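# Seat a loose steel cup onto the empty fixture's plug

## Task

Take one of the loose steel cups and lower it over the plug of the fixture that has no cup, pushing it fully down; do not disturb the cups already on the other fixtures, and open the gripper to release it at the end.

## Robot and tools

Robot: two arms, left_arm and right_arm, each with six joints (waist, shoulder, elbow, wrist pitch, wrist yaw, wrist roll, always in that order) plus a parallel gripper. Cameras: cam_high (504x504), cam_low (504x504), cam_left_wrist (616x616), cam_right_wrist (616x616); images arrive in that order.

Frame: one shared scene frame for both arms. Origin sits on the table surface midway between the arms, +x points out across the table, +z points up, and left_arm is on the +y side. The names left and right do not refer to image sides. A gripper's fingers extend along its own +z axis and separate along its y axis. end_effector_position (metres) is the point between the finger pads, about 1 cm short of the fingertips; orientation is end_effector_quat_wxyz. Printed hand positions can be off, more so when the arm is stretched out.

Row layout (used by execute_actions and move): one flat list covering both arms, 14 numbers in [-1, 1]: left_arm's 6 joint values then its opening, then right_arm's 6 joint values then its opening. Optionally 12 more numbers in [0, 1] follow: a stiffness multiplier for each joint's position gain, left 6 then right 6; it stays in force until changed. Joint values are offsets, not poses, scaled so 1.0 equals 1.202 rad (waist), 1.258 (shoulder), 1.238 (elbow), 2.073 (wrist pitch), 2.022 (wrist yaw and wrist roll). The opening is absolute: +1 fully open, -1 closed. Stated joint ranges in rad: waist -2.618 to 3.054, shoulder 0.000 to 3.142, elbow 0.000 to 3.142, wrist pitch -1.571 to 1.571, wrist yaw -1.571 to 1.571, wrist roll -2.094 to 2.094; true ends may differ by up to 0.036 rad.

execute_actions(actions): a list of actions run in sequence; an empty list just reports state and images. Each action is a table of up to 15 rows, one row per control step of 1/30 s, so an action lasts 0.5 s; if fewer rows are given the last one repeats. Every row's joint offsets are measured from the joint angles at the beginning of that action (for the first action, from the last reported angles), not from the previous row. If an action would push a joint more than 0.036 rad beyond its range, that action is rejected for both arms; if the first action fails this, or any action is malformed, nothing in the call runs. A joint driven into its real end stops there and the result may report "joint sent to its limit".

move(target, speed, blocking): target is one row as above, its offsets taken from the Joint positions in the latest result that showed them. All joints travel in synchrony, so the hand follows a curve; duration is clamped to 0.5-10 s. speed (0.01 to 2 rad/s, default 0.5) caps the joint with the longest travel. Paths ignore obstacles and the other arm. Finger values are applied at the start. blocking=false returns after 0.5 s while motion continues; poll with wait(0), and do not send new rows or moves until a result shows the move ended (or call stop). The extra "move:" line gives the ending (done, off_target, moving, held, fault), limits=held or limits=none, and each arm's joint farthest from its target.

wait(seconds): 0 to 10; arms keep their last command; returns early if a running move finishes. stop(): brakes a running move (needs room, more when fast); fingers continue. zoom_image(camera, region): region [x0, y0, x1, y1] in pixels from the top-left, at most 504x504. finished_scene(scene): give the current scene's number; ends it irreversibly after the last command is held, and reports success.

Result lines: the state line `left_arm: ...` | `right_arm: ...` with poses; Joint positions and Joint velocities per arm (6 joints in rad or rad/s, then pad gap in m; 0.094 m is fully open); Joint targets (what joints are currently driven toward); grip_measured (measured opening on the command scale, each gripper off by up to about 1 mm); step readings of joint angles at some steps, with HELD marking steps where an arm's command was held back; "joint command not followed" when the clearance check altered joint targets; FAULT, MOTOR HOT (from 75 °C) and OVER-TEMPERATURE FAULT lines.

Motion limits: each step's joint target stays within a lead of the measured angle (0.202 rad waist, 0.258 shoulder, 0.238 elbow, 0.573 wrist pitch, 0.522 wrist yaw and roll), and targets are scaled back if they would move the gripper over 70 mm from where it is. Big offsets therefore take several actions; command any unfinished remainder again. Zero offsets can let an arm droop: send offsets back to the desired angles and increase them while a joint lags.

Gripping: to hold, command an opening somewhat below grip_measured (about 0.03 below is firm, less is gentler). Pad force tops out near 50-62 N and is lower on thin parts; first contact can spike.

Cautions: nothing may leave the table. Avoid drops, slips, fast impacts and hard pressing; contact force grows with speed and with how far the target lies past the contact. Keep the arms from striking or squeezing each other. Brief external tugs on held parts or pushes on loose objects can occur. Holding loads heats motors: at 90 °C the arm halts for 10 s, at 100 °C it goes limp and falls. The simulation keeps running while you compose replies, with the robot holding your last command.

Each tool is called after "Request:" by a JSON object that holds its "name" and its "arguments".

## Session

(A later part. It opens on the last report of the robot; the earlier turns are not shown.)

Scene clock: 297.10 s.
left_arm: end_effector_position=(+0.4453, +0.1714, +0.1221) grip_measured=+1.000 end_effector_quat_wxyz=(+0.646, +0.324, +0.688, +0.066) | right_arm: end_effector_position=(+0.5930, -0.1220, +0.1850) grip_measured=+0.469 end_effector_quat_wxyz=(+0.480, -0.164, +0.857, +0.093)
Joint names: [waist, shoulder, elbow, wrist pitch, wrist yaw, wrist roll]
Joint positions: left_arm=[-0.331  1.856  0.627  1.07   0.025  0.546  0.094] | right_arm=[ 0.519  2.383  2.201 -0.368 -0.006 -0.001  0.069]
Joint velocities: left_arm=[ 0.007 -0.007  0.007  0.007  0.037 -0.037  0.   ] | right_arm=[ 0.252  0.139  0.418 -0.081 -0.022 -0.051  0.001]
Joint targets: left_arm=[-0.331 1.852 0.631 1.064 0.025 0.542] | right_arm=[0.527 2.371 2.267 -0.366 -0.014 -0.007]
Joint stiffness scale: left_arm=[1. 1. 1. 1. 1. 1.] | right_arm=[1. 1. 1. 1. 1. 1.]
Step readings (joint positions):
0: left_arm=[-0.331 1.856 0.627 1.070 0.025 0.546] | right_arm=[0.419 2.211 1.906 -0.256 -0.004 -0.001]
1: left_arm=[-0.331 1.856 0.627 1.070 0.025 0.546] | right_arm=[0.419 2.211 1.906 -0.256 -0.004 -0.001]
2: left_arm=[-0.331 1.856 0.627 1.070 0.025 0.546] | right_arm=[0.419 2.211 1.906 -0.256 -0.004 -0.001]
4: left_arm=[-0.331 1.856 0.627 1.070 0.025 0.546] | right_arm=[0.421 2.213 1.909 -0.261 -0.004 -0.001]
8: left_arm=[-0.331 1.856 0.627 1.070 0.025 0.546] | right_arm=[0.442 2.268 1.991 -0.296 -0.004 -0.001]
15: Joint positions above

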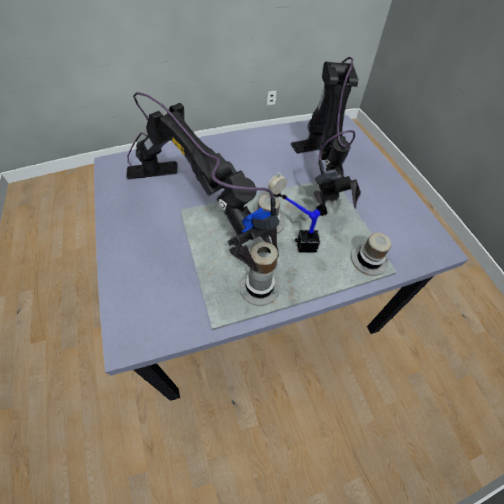

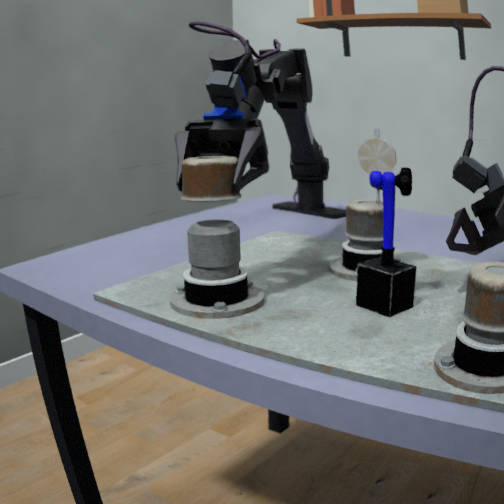

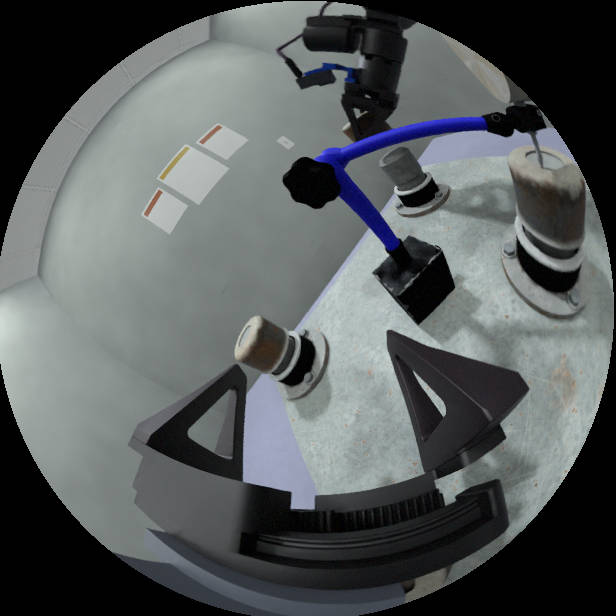

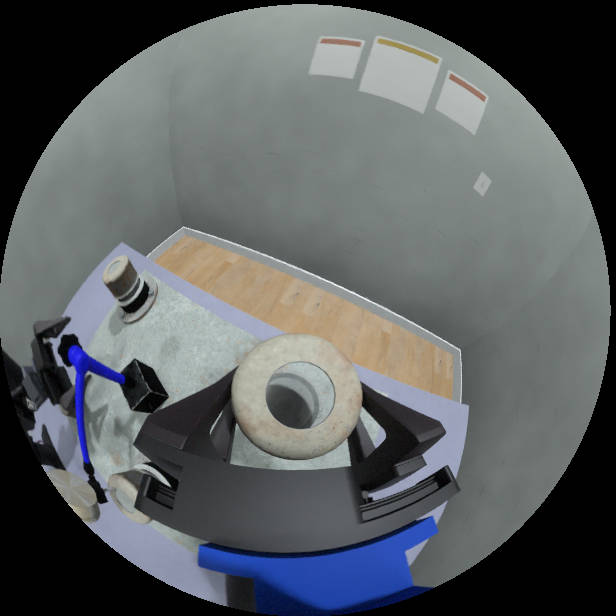

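Request:
{"name": "execute_actions", "arguments": {"actions": []}}

Scene clock: 298.53 s.
left_arm: end_effector_position=(+0.4453, +0.1714, +0.1221) grip_measured=+1.000 end_effector_quat_wxyz=(+0.646, +0.324, +0.688, +0.066) | right_arm: end_effector_position=(+0.5884, -0.1125, +0.1898) grip_measured=+0.469 end_effector_quat_wxyz=(+0.476, -0.171, +0.857, +0.099)
Joint names: [waist, shoulder, elbow, wrist pitch, wrist yaw, wrist roll]
Joint positions: left_arm=[-0.331  1.856  0.627  1.07   0.025  0.546  0.094] | right_arm=[ 0.533  2.385  2.229 -0.399 -0.012 -0.001  0.069]
Joint velocities: left_arm=[ 0.007 -0.037  0.007 -0.066  0.022 -0.051  0.   ] | right_arm=[ 0.012 -0.007 -0.007 -0.007  0.022 -0.022  0.001]
Joint targets: left_arm=[-0.331 1.852 0.631 1.064 0.025 0.542] | right_arm=[0.526 2.371 2.267 -0.366 -0.014 -0.007]
Joint stiffness scale: left_arm=[1. 1. 1. 1. 1. 1.] | right_arm=[1. 1. 1. 1. 1. 1.]

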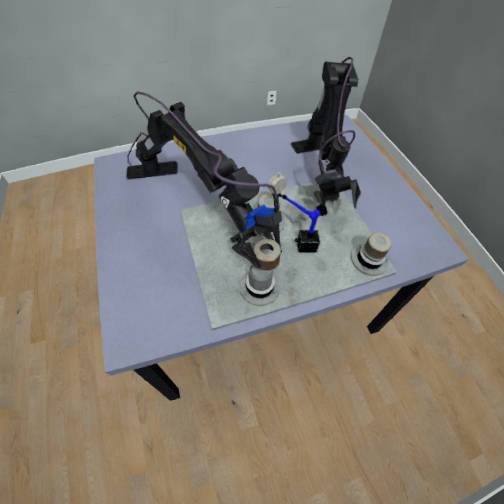

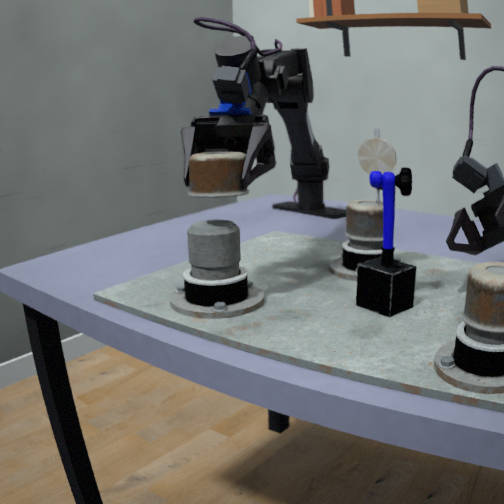

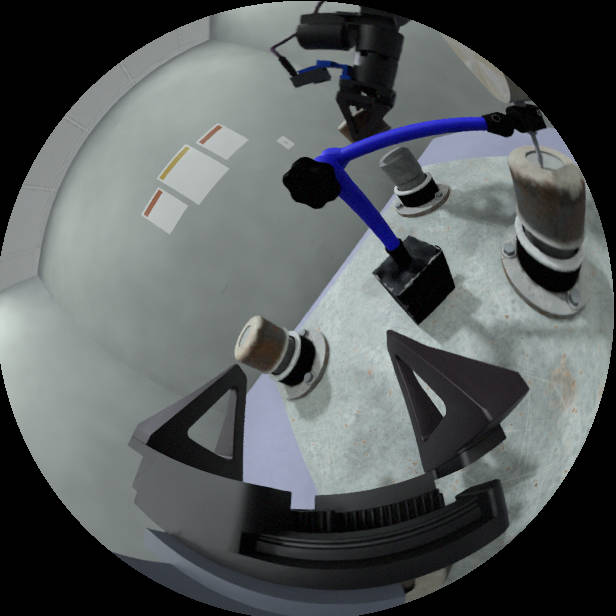

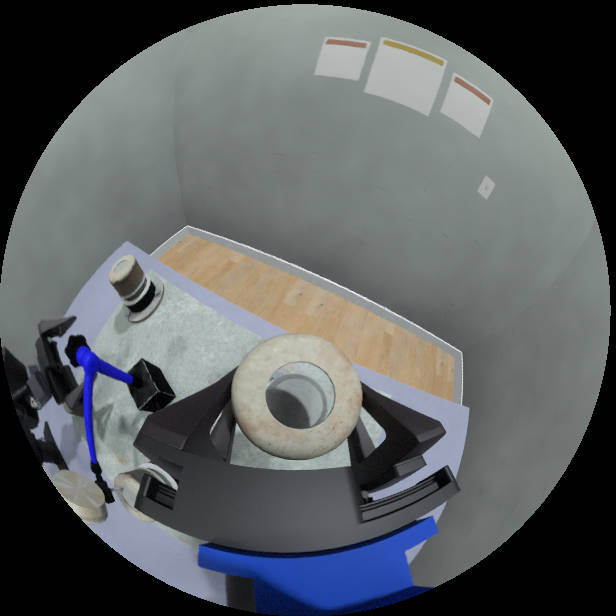

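Request:
{"name": "zoom_image", "arguments": {"camera": "cam_low", "region": [160, 130, 280, 290]}}

Request:
{"name": "zoom_image", "arguments": {"camera": "cam_right_wrist", "region": [240, 340, 360, 460]}}

Region (160, 130, 280, 290) of cam_low's 504x504 image, scaled by 3.150, with more detail than that image has; it fills the left 378 columns of this view, and the rest is white.

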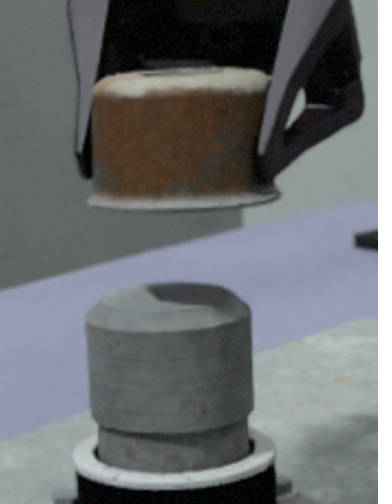

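Region (240, 340, 360, 460) of cam_right_wrist's 616x616 image, scaled by 4.200, with more detail than that image has.

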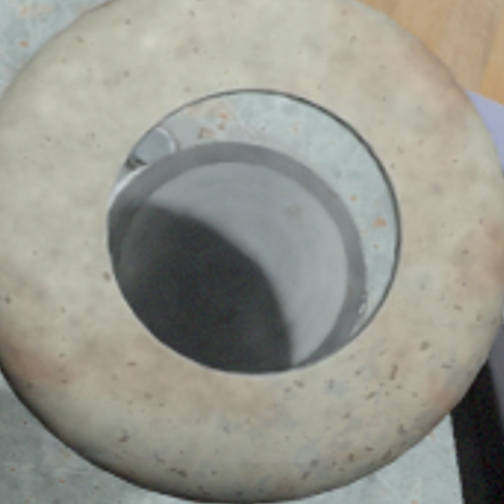

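Request:
{"name": "execute_actions", "arguments": {"actions": [[[0,-0.003,0.003,-0.003,0,-0.002,1,-0.0068,-0.0077,0.0162,0.0217,-0.001,-0.003,0.44],[0,-0.003,0.003,-0.003,0,-0.002,1,-0.0073,-0.0068,0.0065,0.0273,-0.001,-0.003,0.44],[0,-0.003,0.003,-0.003,0,-0.002,1,-0.0082,-0.0055,0.0041,0.0293,-0.001,-0.003,0.44],[0,-0.003,0.003,-0.003,0,-0.002,1,-0.0092,-0.0038,0.0018,0.032,-0.001,-0.003,0.44],[0,-0.003,0.003,-0.003,0,-0.002,1,-0.0105,-0.0018,-0.0018,0.0351,-0.001,-0.003,0.44],[0,-0.003,0.003,-0.003,0,-0.002,1,-0.0118,0.0004,-0.0065,0.0384,-0.001,-0.003,0.44],[0,-0.003,0.003,-0.003,0,-0.002,1,-0.0131,0.0025,-0.0119,0.0416,-0.001,-0.003,0.44],[0,-0.003,0.003,-0.003,0,-0.002,1,-0.0143,0.0046,-0.0178,0.0448,-0.001,-0.003,0.44],[0,-0.003,0.003,-0.003,0,-0.002,1,-0.0154,0.0063,-0.0236,0.0474,-0.001,-0.003,0.44],[0,-0.003,0.003,-0.003,0,-0.002,1,-0.0162,0.0076,-0.0291,0.0494,-0.001,-0.003,0.44],[0,-0.003,0.003,-0.003,0,-0.002,1,-0.0167,0.0084,-0.0338,0.0507,-0.001,-0.003,0.44],[0,-0.003,0.003,-0.003,0,-0.002,1,-0.0169,0.0087,-0.0374,0.0511,-0.001,-0.003,0.44],[0,-0.003,0.003,-0.003,0,-0.002,1,-0.0169,0.0087,-0.0396,0.0511,-0.001,-0.003,0.44],[0,-0.003,0.003,-0.003,0,-0.002,1,-0.0169,0.0087,-0.0404,0.0511,-0.001,-0.003,0.44]]]}}

Scene clock: 388.20 s.
left_arm: end_effector_position=(+0.4453, +0.1714, +0.1221) grip_measured=+1.000 end_effector_quat_wxyz=(+0.646, +0.324, +0.688, +0.066) | right_arm: end_effector_position=(+0.5932, -0.1197, +0.1668) grip_measured=+0.469 end_effector_quat_wxyz=(+0.470, -0.167, +0.862, +0.094)
Joint names: [waist, shoulder, elbow, wrist pitch, wrist yaw, wrist roll]
Joint positions: left_arm=[-0.331  1.856  0.627  1.07   0.025  0.546  0.094] | right_arm=[ 0.521  2.402  2.181 -0.35  -0.012 -0.001  0.069]
Joint velocities: left_arm=[ 0.007  0.017 -0.002  0.081  0.007  0.037  0.   ] | right_arm=[-0.022  0.11  -0.115  0.066 -0.007 -0.022  0.   ]
Joint targets: left_arm=[-0.331 1.852 0.631 1.064 0.025 0.542] | right_arm=[0.513 2.396 2.179 -0.293 -0.014 -0.007]
Joint stiffness scale: left_arm=[1. 1. 1. 1. 1. 1.] | right_arm=[1. 1. 1. 1. 1. 1.]
Step readings (joint positions):
0: left_arm=[-0.331 1.856 0.627 1.070 0.025 0.546] | right_arm=[0.533 2.385 2.229 -0.399 -0.012 -0.001]
1: left_arm=[-0.331 1.856 0.627 1.070 0.025 0.546] | right_arm=[0.533 2.385 2.229 -0.399 -0.012 -0.001]
2: left_arm=[-0.331 1.856 0.627 1.070 0.025 0.546] | right_arm=[0.533 2.385 2.229 -0.399 -0.012 -0.001]
4: left_arm=[-0.331 1.856 0.627 1.070 0.025 0.546] | right_arm=[0.533 2.385 2.229 -0.397 -0.012 -0.001]
8: left_arm=[-0.331 1.856 0.627 1.070 0.025 0.546] | right_arm=[0.532 2.385 2.220 -0.377 -0.012 -0.001]
15: Joint positions above

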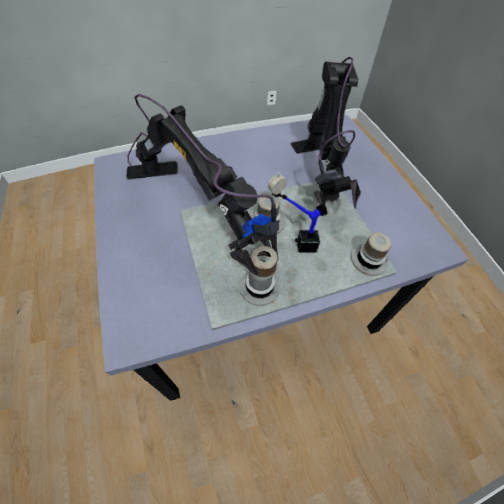

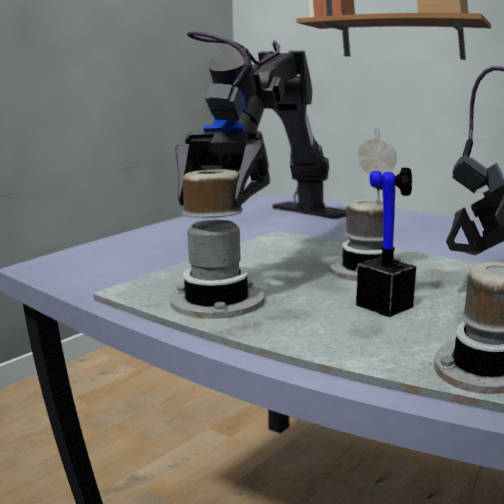

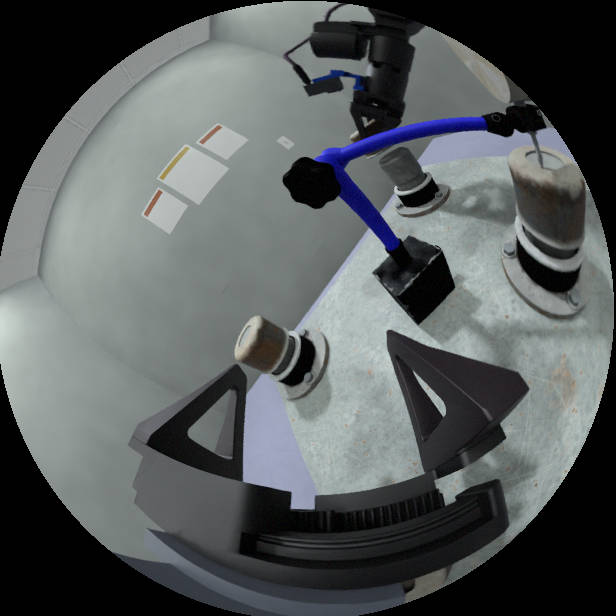

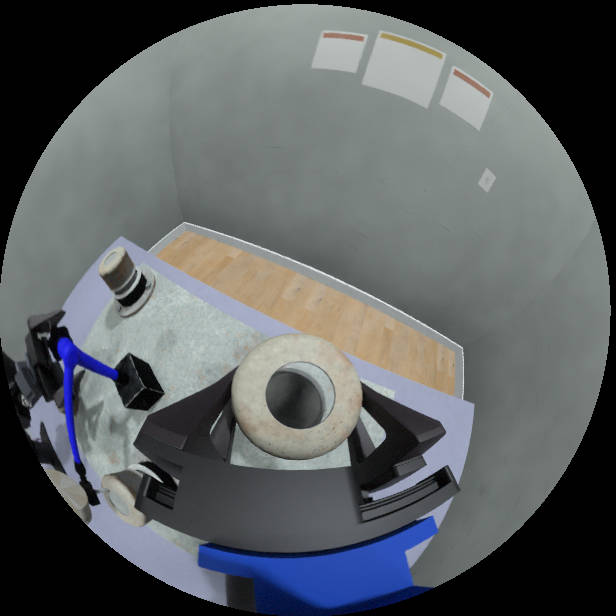

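Request:
{"name": "execute_actions", "arguments": {"actions": []}}

Request:
{"name": "zoom_image", "arguments": {"camera": "cam_low", "region": [160, 150, 280, 290]}}

Request:
{"name": "zoom_image", "arguments": {"camera": "cam_right_wrist", "region": [250, 350, 350, 450]}}

Scene clock: 391.43 s.
left_arm: end_effector_position=(+0.4453, +0.1714, +0.1221) grip_measured=+1.000 end_effector_quat_wxyz=(+0.646, +0.324, +0.688, +0.066) | right_arm: end_effector_position=(+0.5934, -0.1205, +0.1544) grip_measured=+0.469 end_effector_quat_wxyz=(+0.462, -0.167, +0.866, +0.092)
Joint names: [waist, shoulder, elbow, wrist pitch, wrist yaw, wrist roll]
Joint positions: left_arm=[-0.331  1.856  0.627  1.07   0.025  0.546  0.094] | right_arm=[ 0.52   2.416  2.172 -0.346 -0.012 -0.001  0.069]
Joint velocities: left_arm=[0.002 0.002 0.012 0.037 0.051 0.066 0.   ] | right_arm=[-0.002 -0.007 -0.017  0.051 -0.022  0.022 -0.   ]
Joint targets: left_arm=[-0.331 1.852 0.631 1.064 0.025 0.542] | right_arm=[0.513 2.396 2.179 -0.293 -0.014 -0.007]
Joint stiffness scale: left_arm=[1. 1. 1. 1. 1. 1.] | right_arm=[1. 1. 1. 1. 1. 1.]

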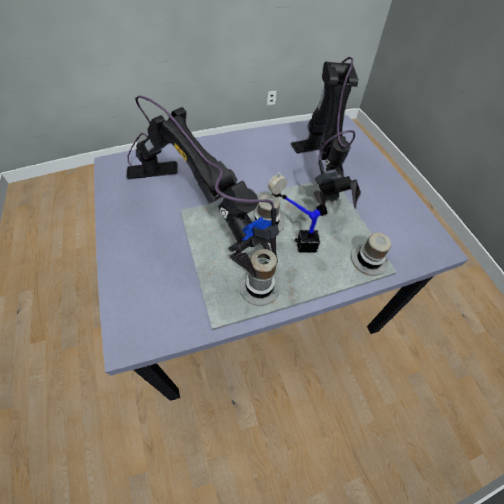

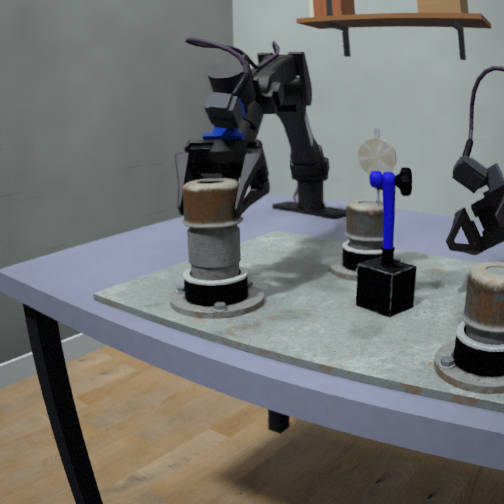

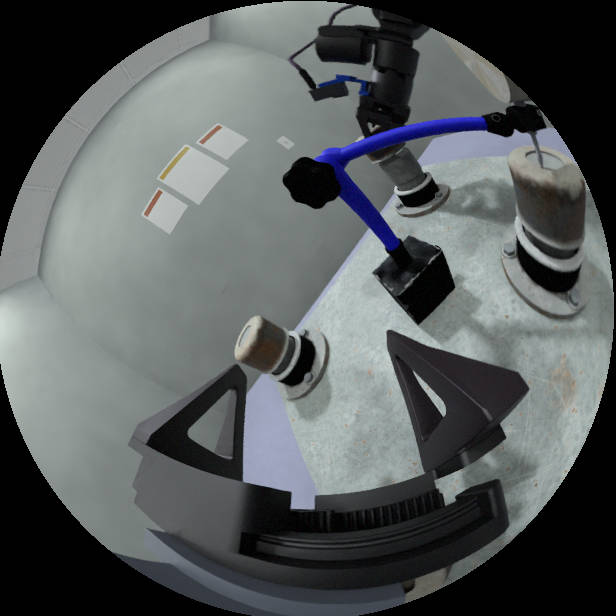

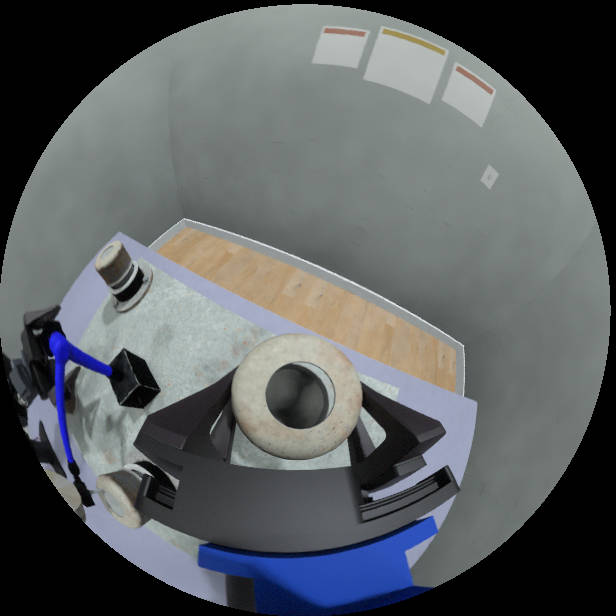

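Region (160, 150, 280, 290) of cam_low's 504x504 image, scaled by 3.600, with more detail than that image has; it fills the left 432 columns of this view, and the rest is white.

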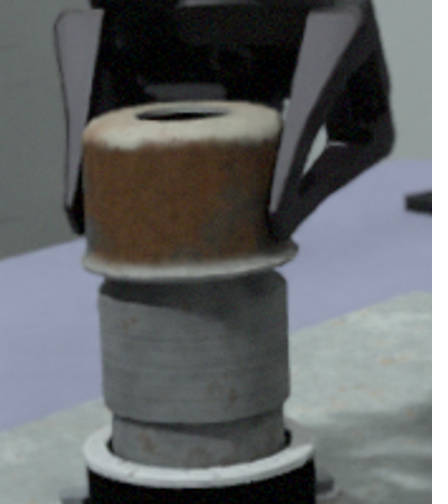

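Region (250, 350, 350, 450) of cam_right_wrist's 616x616 image, scaled by 5.040, with more detail than that image has.

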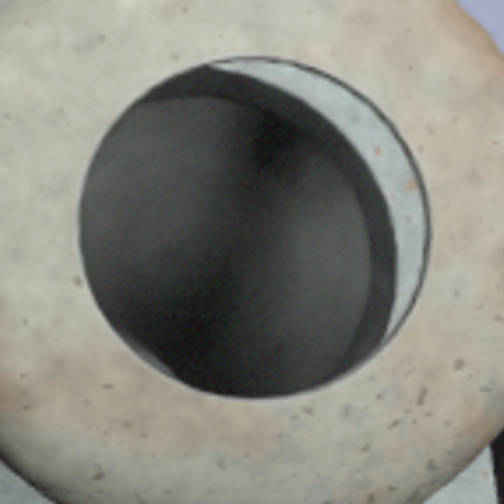

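Request:
{"name": "execute_actions", "arguments": {"actions": [[[0,-0.003,0.003,-0.003,0,-0.002,1,-0.004,-0.0125,0.0033,0.0266,-0.001,-0.003,0.44],[0,-0.003,0.003,-0.003,0,-0.002,1,-0.003,-0.0122,0.0002,0.0286,-0.001,-0.003,0.44],[0,-0.003,0.003,-0.003,0,-0.002,1,-0.0025,-0.0117,-0.0044,0.0315,-0.001,-0.003,0.44],[0,-0.003,0.003,-0.003,0,-0.002,1,-0.0025,-0.011,-0.0101,0.0353,-0.001,-0.003,0.44],[0,-0.003,0.003,-0.003,0,-0.002,1,-0.0025,-0.0103,-0.0163,0.0392,-0.001,-0.003,0.44],[0,-0.003,0.003,-0.003,0,-0.002,1,-0.0025,-0.0096,-0.0224,0.0432,-0.001,-0.003,0.44],[0,-0.003,0.003,-0.003,0,-0.002,1,-0.0025,-0.0089,-0.0285,0.0472,-0.001,-0.003,0.44],[0,-0.003,0.003,-0.003,0,-0.002,1,-0.0025,-0.0082,-0.0347,0.0511,-0.001,-0.003,0.44],[0,-0.003,0.003,-0.003,0,-0.002,1,-0.0025,-0.0075,-0.0408,0.0551,-0.001,-0.003,0.44],[0,-0.003,0.003,-0.003,0,-0.002,1,-0.0025,-0.0068,-0.047,0.0591,-0.001,-0.003,0.44],[0,-0.003,0.003,-0.003,0,-0.002,1,-0.0025,-0.0061,-0.0531,0.0631,-0.001,-0.003,0.44],[0,-0.003,0.003,-0.003,0,-0.002,1,-0.0025,-0.0054,-0.0592,0.0671,-0.001,-0.003,0.44],[0,-0.003,0.003,-0.003,0,-0.002,1,-0.0025,-0.0048,-0.0646,0.0705,-0.001,-0.003,0.44],[0,-0.003,0.003,-0.003,0,-0.002,1,-0.0025,-0.0043,-0.0688,0.0733,-0.001,-0.003,0.44],[0,-0.003,0.003,-0.003,0,-0.002,1,-0.0025,-0.004,-0.0719,0.0753,-0.001,-0.003,0.44]]]}}

Scene clock: 446.57 s.
left_arm: end_effector_position=(+0.4453, +0.1714, +0.1221) grip_measured=+1.000 end_effector_quat_wxyz=(+0.646, +0.324, +0.688, +0.066) | right_arm: end_effector_position=(+0.5920, -0.1210, +0.1326) grip_measured=+0.469 end_effector_quat_wxyz=(+0.460, -0.167, +0.867, +0.092)
Joint names: [waist, shoulder, elbow, wrist pitch, wrist yaw, wrist roll]
Joint positions: left_arm=[-0.331  1.856  0.627  1.07   0.025  0.546  0.094] | right_arm=[ 0.52   2.416  2.088 -0.266 -0.012 -0.001  0.069]
Joint velocities: left_arm=[ 0.002 -0.022  0.007 -0.007 -0.022  0.037  0.   ] | right_arm=[ 0.002 -0.012 -0.134  0.139  0.022  0.007 -0.001]
Joint targets: left_arm=[-0.331 1.852 0.631 1.064 0.025 0.542] | right_arm=[0.517 2.411 2.083 -0.190 -0.014 -0.007]
Joint stiffness scale: left_arm=[1. 1. 1. 1. 1. 1.] | right_arm=[1. 1. 1. 1. 1. 1.]
Step readings (joint positions):
0: left_arm=[-0.331 1.856 0.627 1.070 0.025 0.546] | right_arm=[0.520 2.416 2.172 -0.346 -0.012 -0.001]
1: left_arm=[-0.331 1.856 0.627 1.070 0.025 0.546] | right_arm=[0.520 2.416 2.172 -0.346 -0.012 -0.001]
2: left_arm=[-0.331 1.856 0.627 1.070 0.025 0.546] | right_arm=[0.520 2.416 2.172 -0.345 -0.012 -0.001]
4: left_arm=[-0.331 1.856 0.627 1.070 0.025 0.546] | right_arm=[0.520 2.416 2.168 -0.340 -0.012 -0.001]
8: left_arm=[-0.331 1.856 0.627 1.070 0.025 0.546] | right_arm=[0.520 2.416 2.144 -0.312 -0.012 -0.001]
15: Joint positions above

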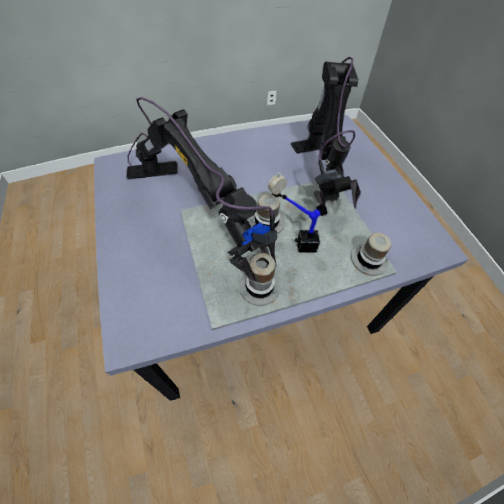

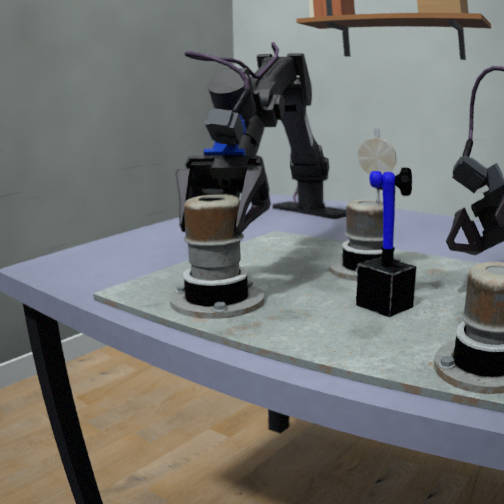

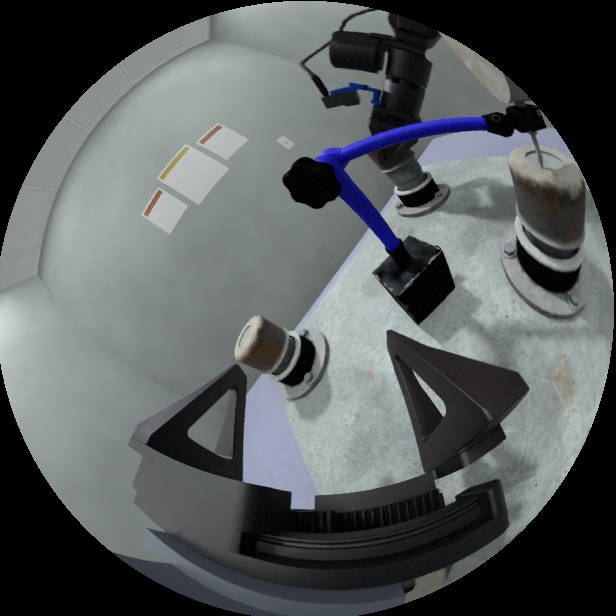

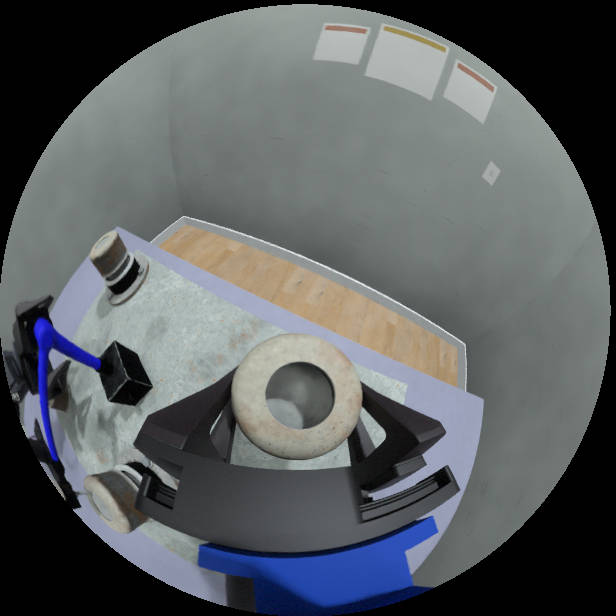

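Request:
{"name": "execute_actions", "arguments": {"actions": []}}

Request:
{"name": "zoom_image", "arguments": {"camera": "cam_low", "region": [160, 160, 280, 300]}}

Scene clock: 449.90 s.
left_arm: end_effector_position=(+0.4453, +0.1714, +0.1221) grip_measured=+1.000 end_effector_quat_wxyz=(+0.646, +0.324, +0.688, +0.066) | right_arm: end_effector_position=(+0.5925, -0.1208, +0.1316) grip_measured=+0.469 end_effector_quat_wxyz=(+0.462, -0.167, +0.866, +0.093)
Joint names: [waist, shoulder, elbow, wrist pitch, wrist yaw, wrist roll]
Joint positions: left_arm=[-0.331  1.856  0.627  1.07   0.025  0.546  0.094] | right_arm=[ 0.52   2.416  2.08  -0.253 -0.012 -0.001  0.069]
Joint velocities: left_arm=[-0.002 -0.017  0.007  0.037 -0.051 -0.066  0.   ] | right_arm=[-0.002  0.007 -0.017  0.007 -0.022 -0.007 -0.001]
Joint targets: left_arm=[-0.331 1.852 0.631 1.064 0.025 0.542] | right_arm=[0.517 2.411 2.083 -0.190 -0.014 -0.007]
Joint stiffness scale: left_arm=[1. 1. 1. 1. 1. 1.] | right_arm=[1. 1. 1. 1. 1. 1.]

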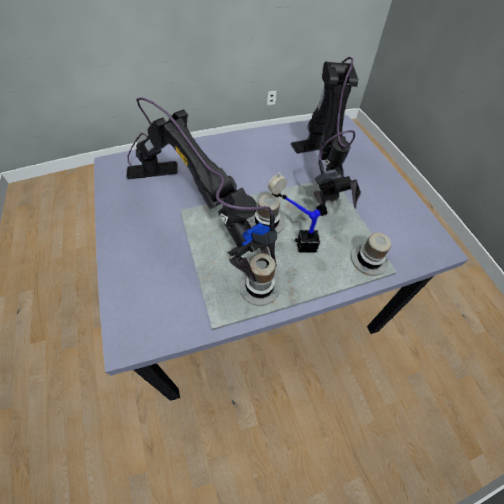

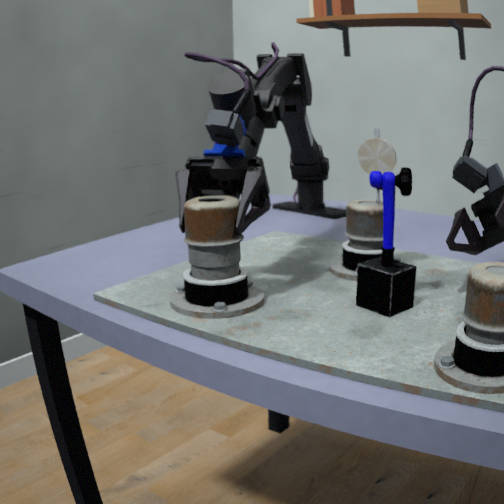

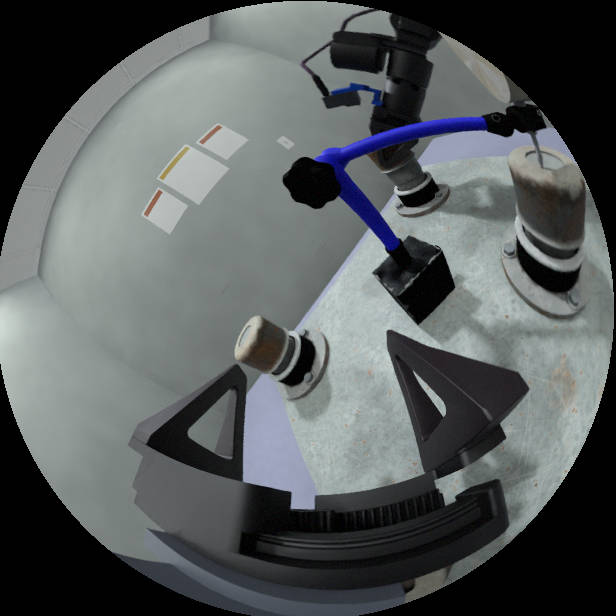

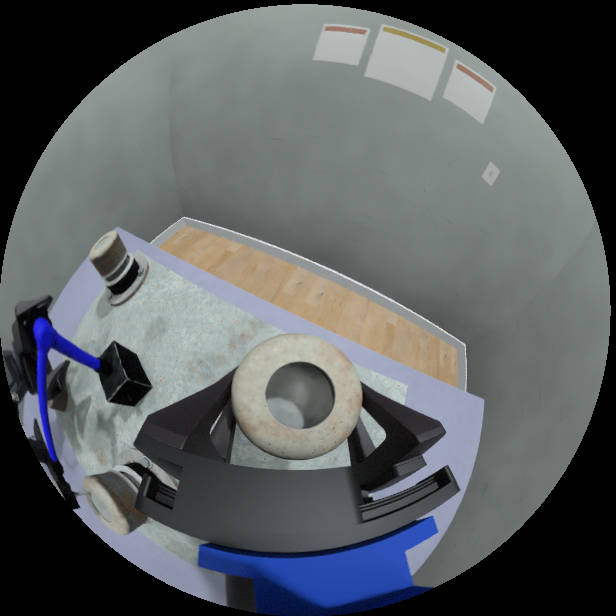

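Region (160, 160, 280, 300) of cam_low's 504x504 image, scaled by 3.600, with more detail than that image has; it fills the left 432 columns of this view, and the rest is white.

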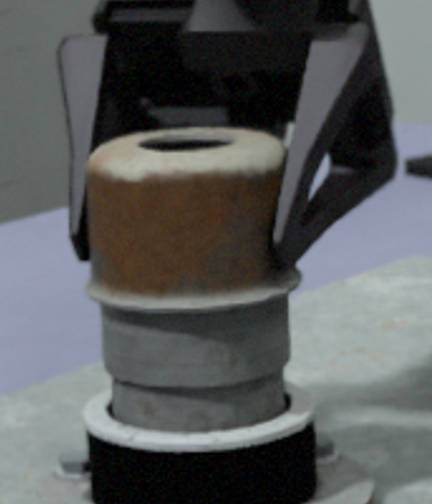

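Request:
{"name": "execute_actions", "arguments": {"actions": [[[0,-0.003,0.003,-0.003,0,-0.002,1,-0.0025,-0.0016,0.0012,0.0289,-0.001,-0.003,0.44],[0,-0.003,0.003,-0.003,0,-0.002,1,-0.0025,0.0016,-0.0006,0.0289,-0.001,-0.003,0.44],[0,-0.003,0.003,-0.003,0,-0.002,1,-0.0025,0.0048,-0.0036,0.0302,-0.001,-0.003,0.44],[0,-0.003,0.003,-0.003,0,-0.002,1,-0.0025,0.0048,-0.0073,0.0334,-0.001,-0.003,0.44],[0,-0.003,0.003,-0.003,0,-0.002,1,-0.0025,0.0056,-0.0115,0.0373,-0.001,-0.003,0.44],[0,-0.003,0.003,-0.003,0,-0.002,1,-0.0025,0.0064,-0.0164,0.0417,-0.001,-0.003,0.44],[0,-0.003,0.003,-0.003,0,-0.002,1,-0.0025,0.0072,-0.0212,0.046,-0.001,-0.003,0.44],[0,-0.003,0.003,-0.003,0,-0.002,1,-0.0025,0.0079,-0.0267,0.0502,-0.001,-0.003,0.44],[0,-0.003,0.003,-0.003,0,-0.002,1,-0.0025,0.0087,-0.0321,0.0543,-0.001,-0.003,0.44],[0,-0.003,0.003,-0.003,0,-0.002,1,-0.0025,0.0095,-0.0376,0.058,-0.001,-0.003,0.44],[0,-0.003,0.003,-0.003,0,-0.002,1,-0.0025,0.0103,-0.043,0.0615,-0.001,-0.003,0.44],[0,-0.003,0.003,-0.003,0,-0.002,1,-0.0025,0.0111,-0.0479,0.0646,-0.001,-0.003,0.44],[0,-0.003,0.003,-0.003,0,-0.002,1,-0.0025,0.0119,-0.0521,0.0668,-0.001,-0.003,0.44],[0,-0.003,0.003,-0.003,0,-0.002,1,-0.0025,0.0127,-0.0557,0.0687,-0.001,-0.003,0.44],[0,-0.003,0.003,-0.003,0,-0.002,1,-0.0025,0.0127,-0.0582,0.0699,-0.001,-0.003,0.44]]]}}

Scene clock: 483.13 s.
left_arm: end_effector_position=(+0.4453, +0.1714, +0.1221) grip_measured=+1.000 end_effector_quat_wxyz=(+0.646, +0.324, +0.688, +0.066) | right_arm: end_effector_position=(+0.5927, -0.1207, +0.1031) grip_measured=+0.469 end_effector_quat_wxyz=(+0.460, -0.167, +0.867, +0.092)
Joint names: [waist, shoulder, elbow, wrist pitch, wrist yaw, wrist roll]
Joint positions: left_arm=[-0.331  1.856  0.627  1.07   0.025  0.546  0.094] | right_arm=[ 0.52   2.441  2.016 -0.17  -0.012 -0.001  0.069]
Joint velocities: left_arm=[-0.002  0.002 -0.002 -0.007 -0.051 -0.037  0.   ] | right_arm=[-0.007  0.051 -0.154  0.33   0.051 -0.125  0.   ]
Joint targets: left_arm=[-0.331 1.852 0.631 1.064 0.025 0.542] | right_arm=[0.517 2.432 2.008 -0.108 -0.014 -0.007]
Joint stiffness scale: left_arm=[1. 1. 1. 1. 1. 1.] | right_arm=[1. 1. 1. 1. 1. 1.]
Step readings (joint positions):
0: left_arm=[-0.331 1.856 0.627 1.070 0.025 0.546] | right_arm=[0.520 2.416 2.080 -0.253 -0.012 -0.001]
1: left_arm=[-0.331 1.856 0.627 1.070 0.025 0.546] | right_arm=[0.520 2.416 2.080 -0.253 -0.012 -0.001]
2: left_arm=[-0.331 1.856 0.627 1.070 0.025 0.546] | right_arm=[0.520 2.416 2.080 -0.253 -0.012 -0.001]
4: left_arm=[-0.331 1.856 0.627 1.070 0.025 0.546] | right_arm=[0.520 2.418 2.080 -0.252 -0.012 -0.001]
8: left_arm=[-0.331 1.856 0.627 1.070 0.025 0.546] | right_arm=[0.520 2.422 2.060 -0.229 -0.012 -0.001]
15: Joint positions above

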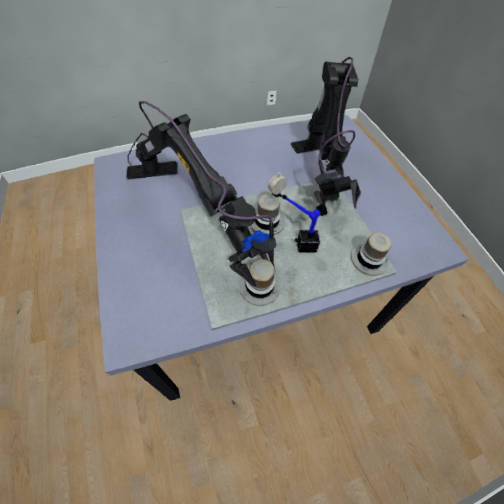

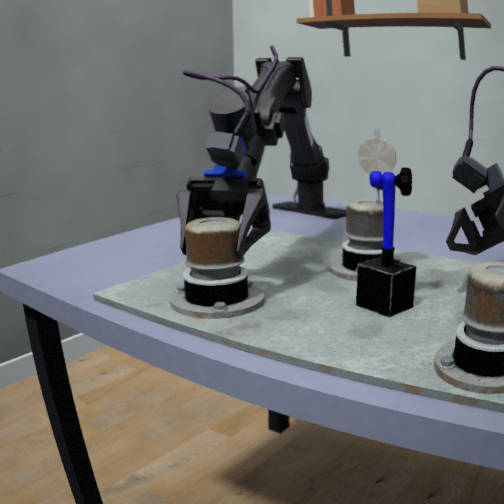

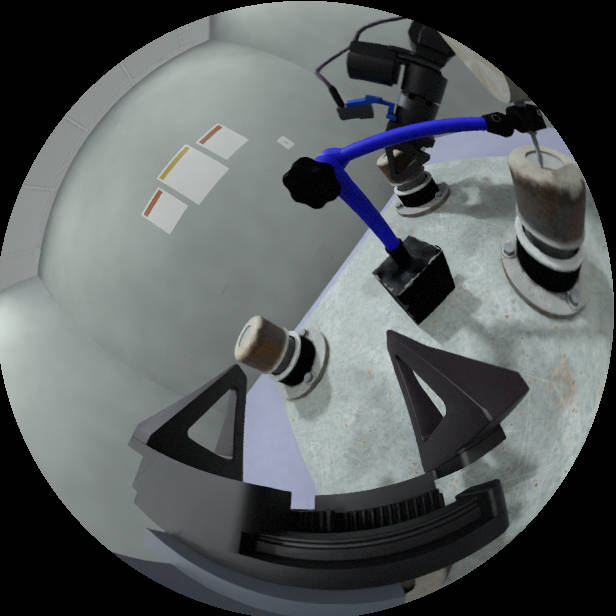

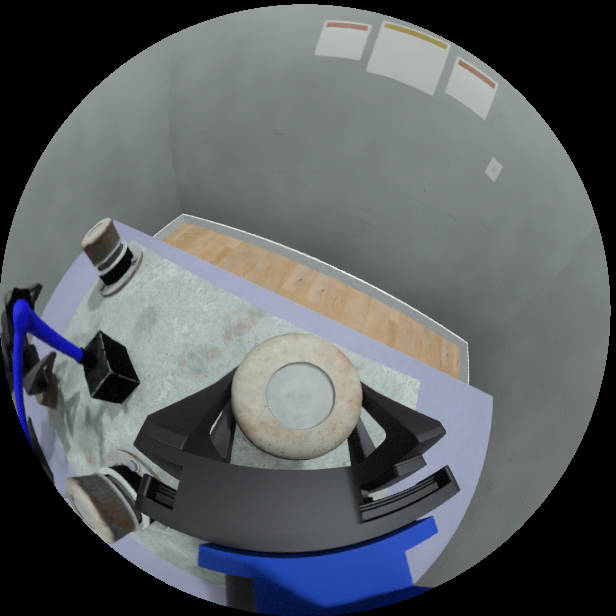

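Request:
{"name": "execute_actions", "arguments": {"actions": []}}

Request:
{"name": "zoom_image", "arguments": {"camera": "cam_low", "region": [150, 180, 410, 330]}}

Request:
{"name": "zoom_image", "arguments": {"camera": "cam_right_wrist", "region": [240, 340, 360, 460]}}

Scene clock: 486.27 s.
left_arm: end_effector_position=(+0.4453, +0.1714, +0.1221) grip_measured=+1.000 end_effector_quat_wxyz=(+0.646, +0.324, +0.688, +0.066) | right_arm: end_effector_position=(+0.5930, -0.1206, +0.1026) grip_measured=+0.469 end_effector_quat_wxyz=(+0.461, -0.168, +0.867, +0.092)
Joint names: [waist, shoulder, elbow, wrist pitch, wrist yaw, wrist roll]
Joint positions: left_arm=[-0.331  1.856  0.627  1.07   0.025  0.546  0.094] | right_arm=[ 0.52   2.441  2.012 -0.162 -0.012 -0.002  0.069]
Joint velocities: left_arm=[-0.007 -0.002  0.007  0.007 -0.037  0.051  0.   ] | right_arm=[-0.002 -0.002  0.002 -0.007  0.007  0.022  0.   ]
Joint targets: left_arm=[-0.331 1.852 0.631 1.064 0.025 0.542] | right_arm=[0.517 2.432 2.008 -0.108 -0.014 -0.007]
Joint stiffness scale: left_arm=[1. 1. 1. 1. 1. 1.] | right_arm=[1. 1. 1. 1. 1. 1.]

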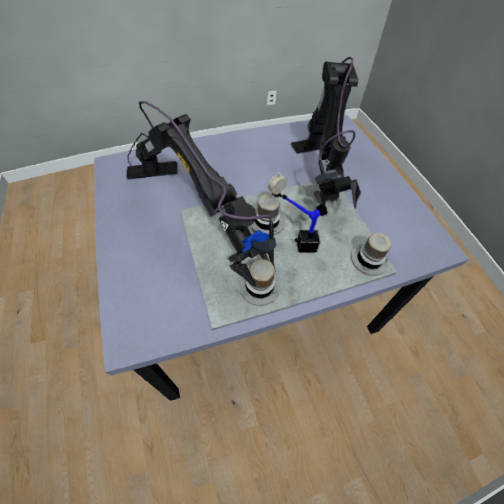

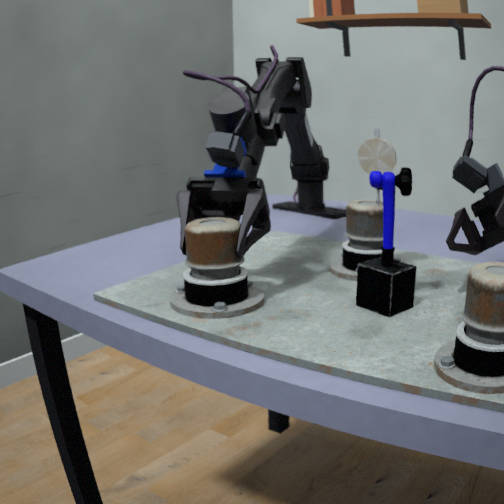

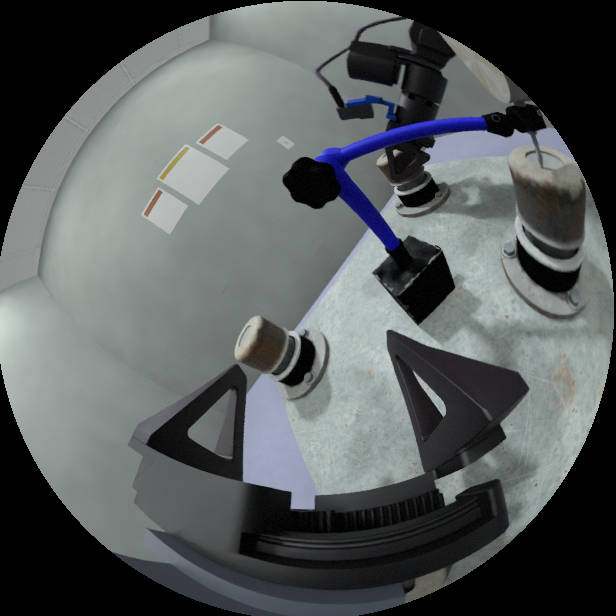

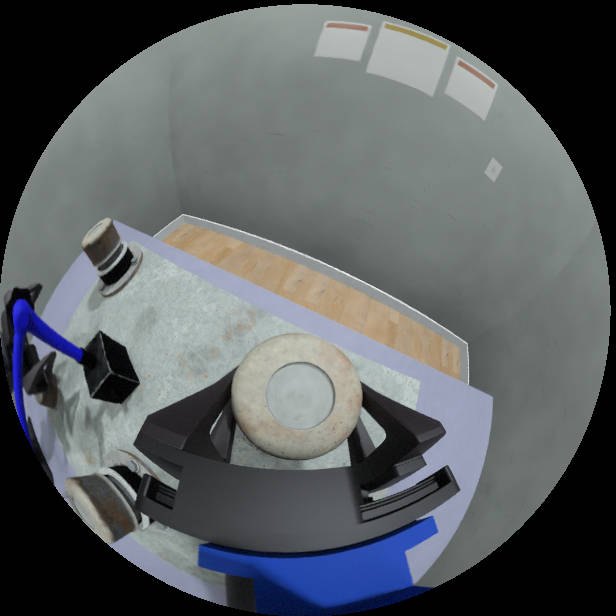

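Region (150, 180, 410, 330) of cam_low's 504x504 image, scaled by 1.938, with more detail than that image has; it fills the top 291 rows of this view, and the rest is white.

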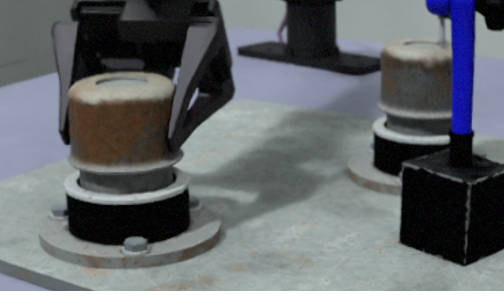

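Region (240, 340, 360, 460) of cam_right_wrist's 616x616 image, scaled by 4.200, with more detail than that image has.

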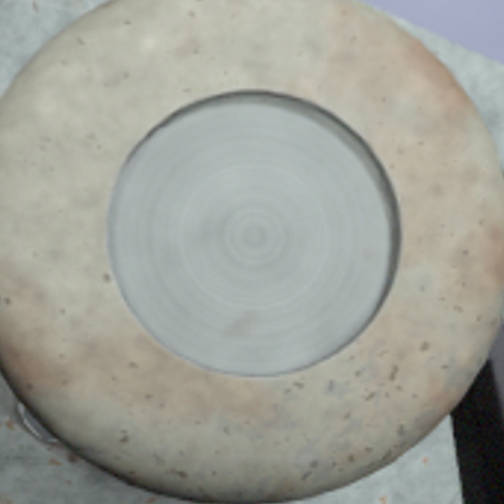

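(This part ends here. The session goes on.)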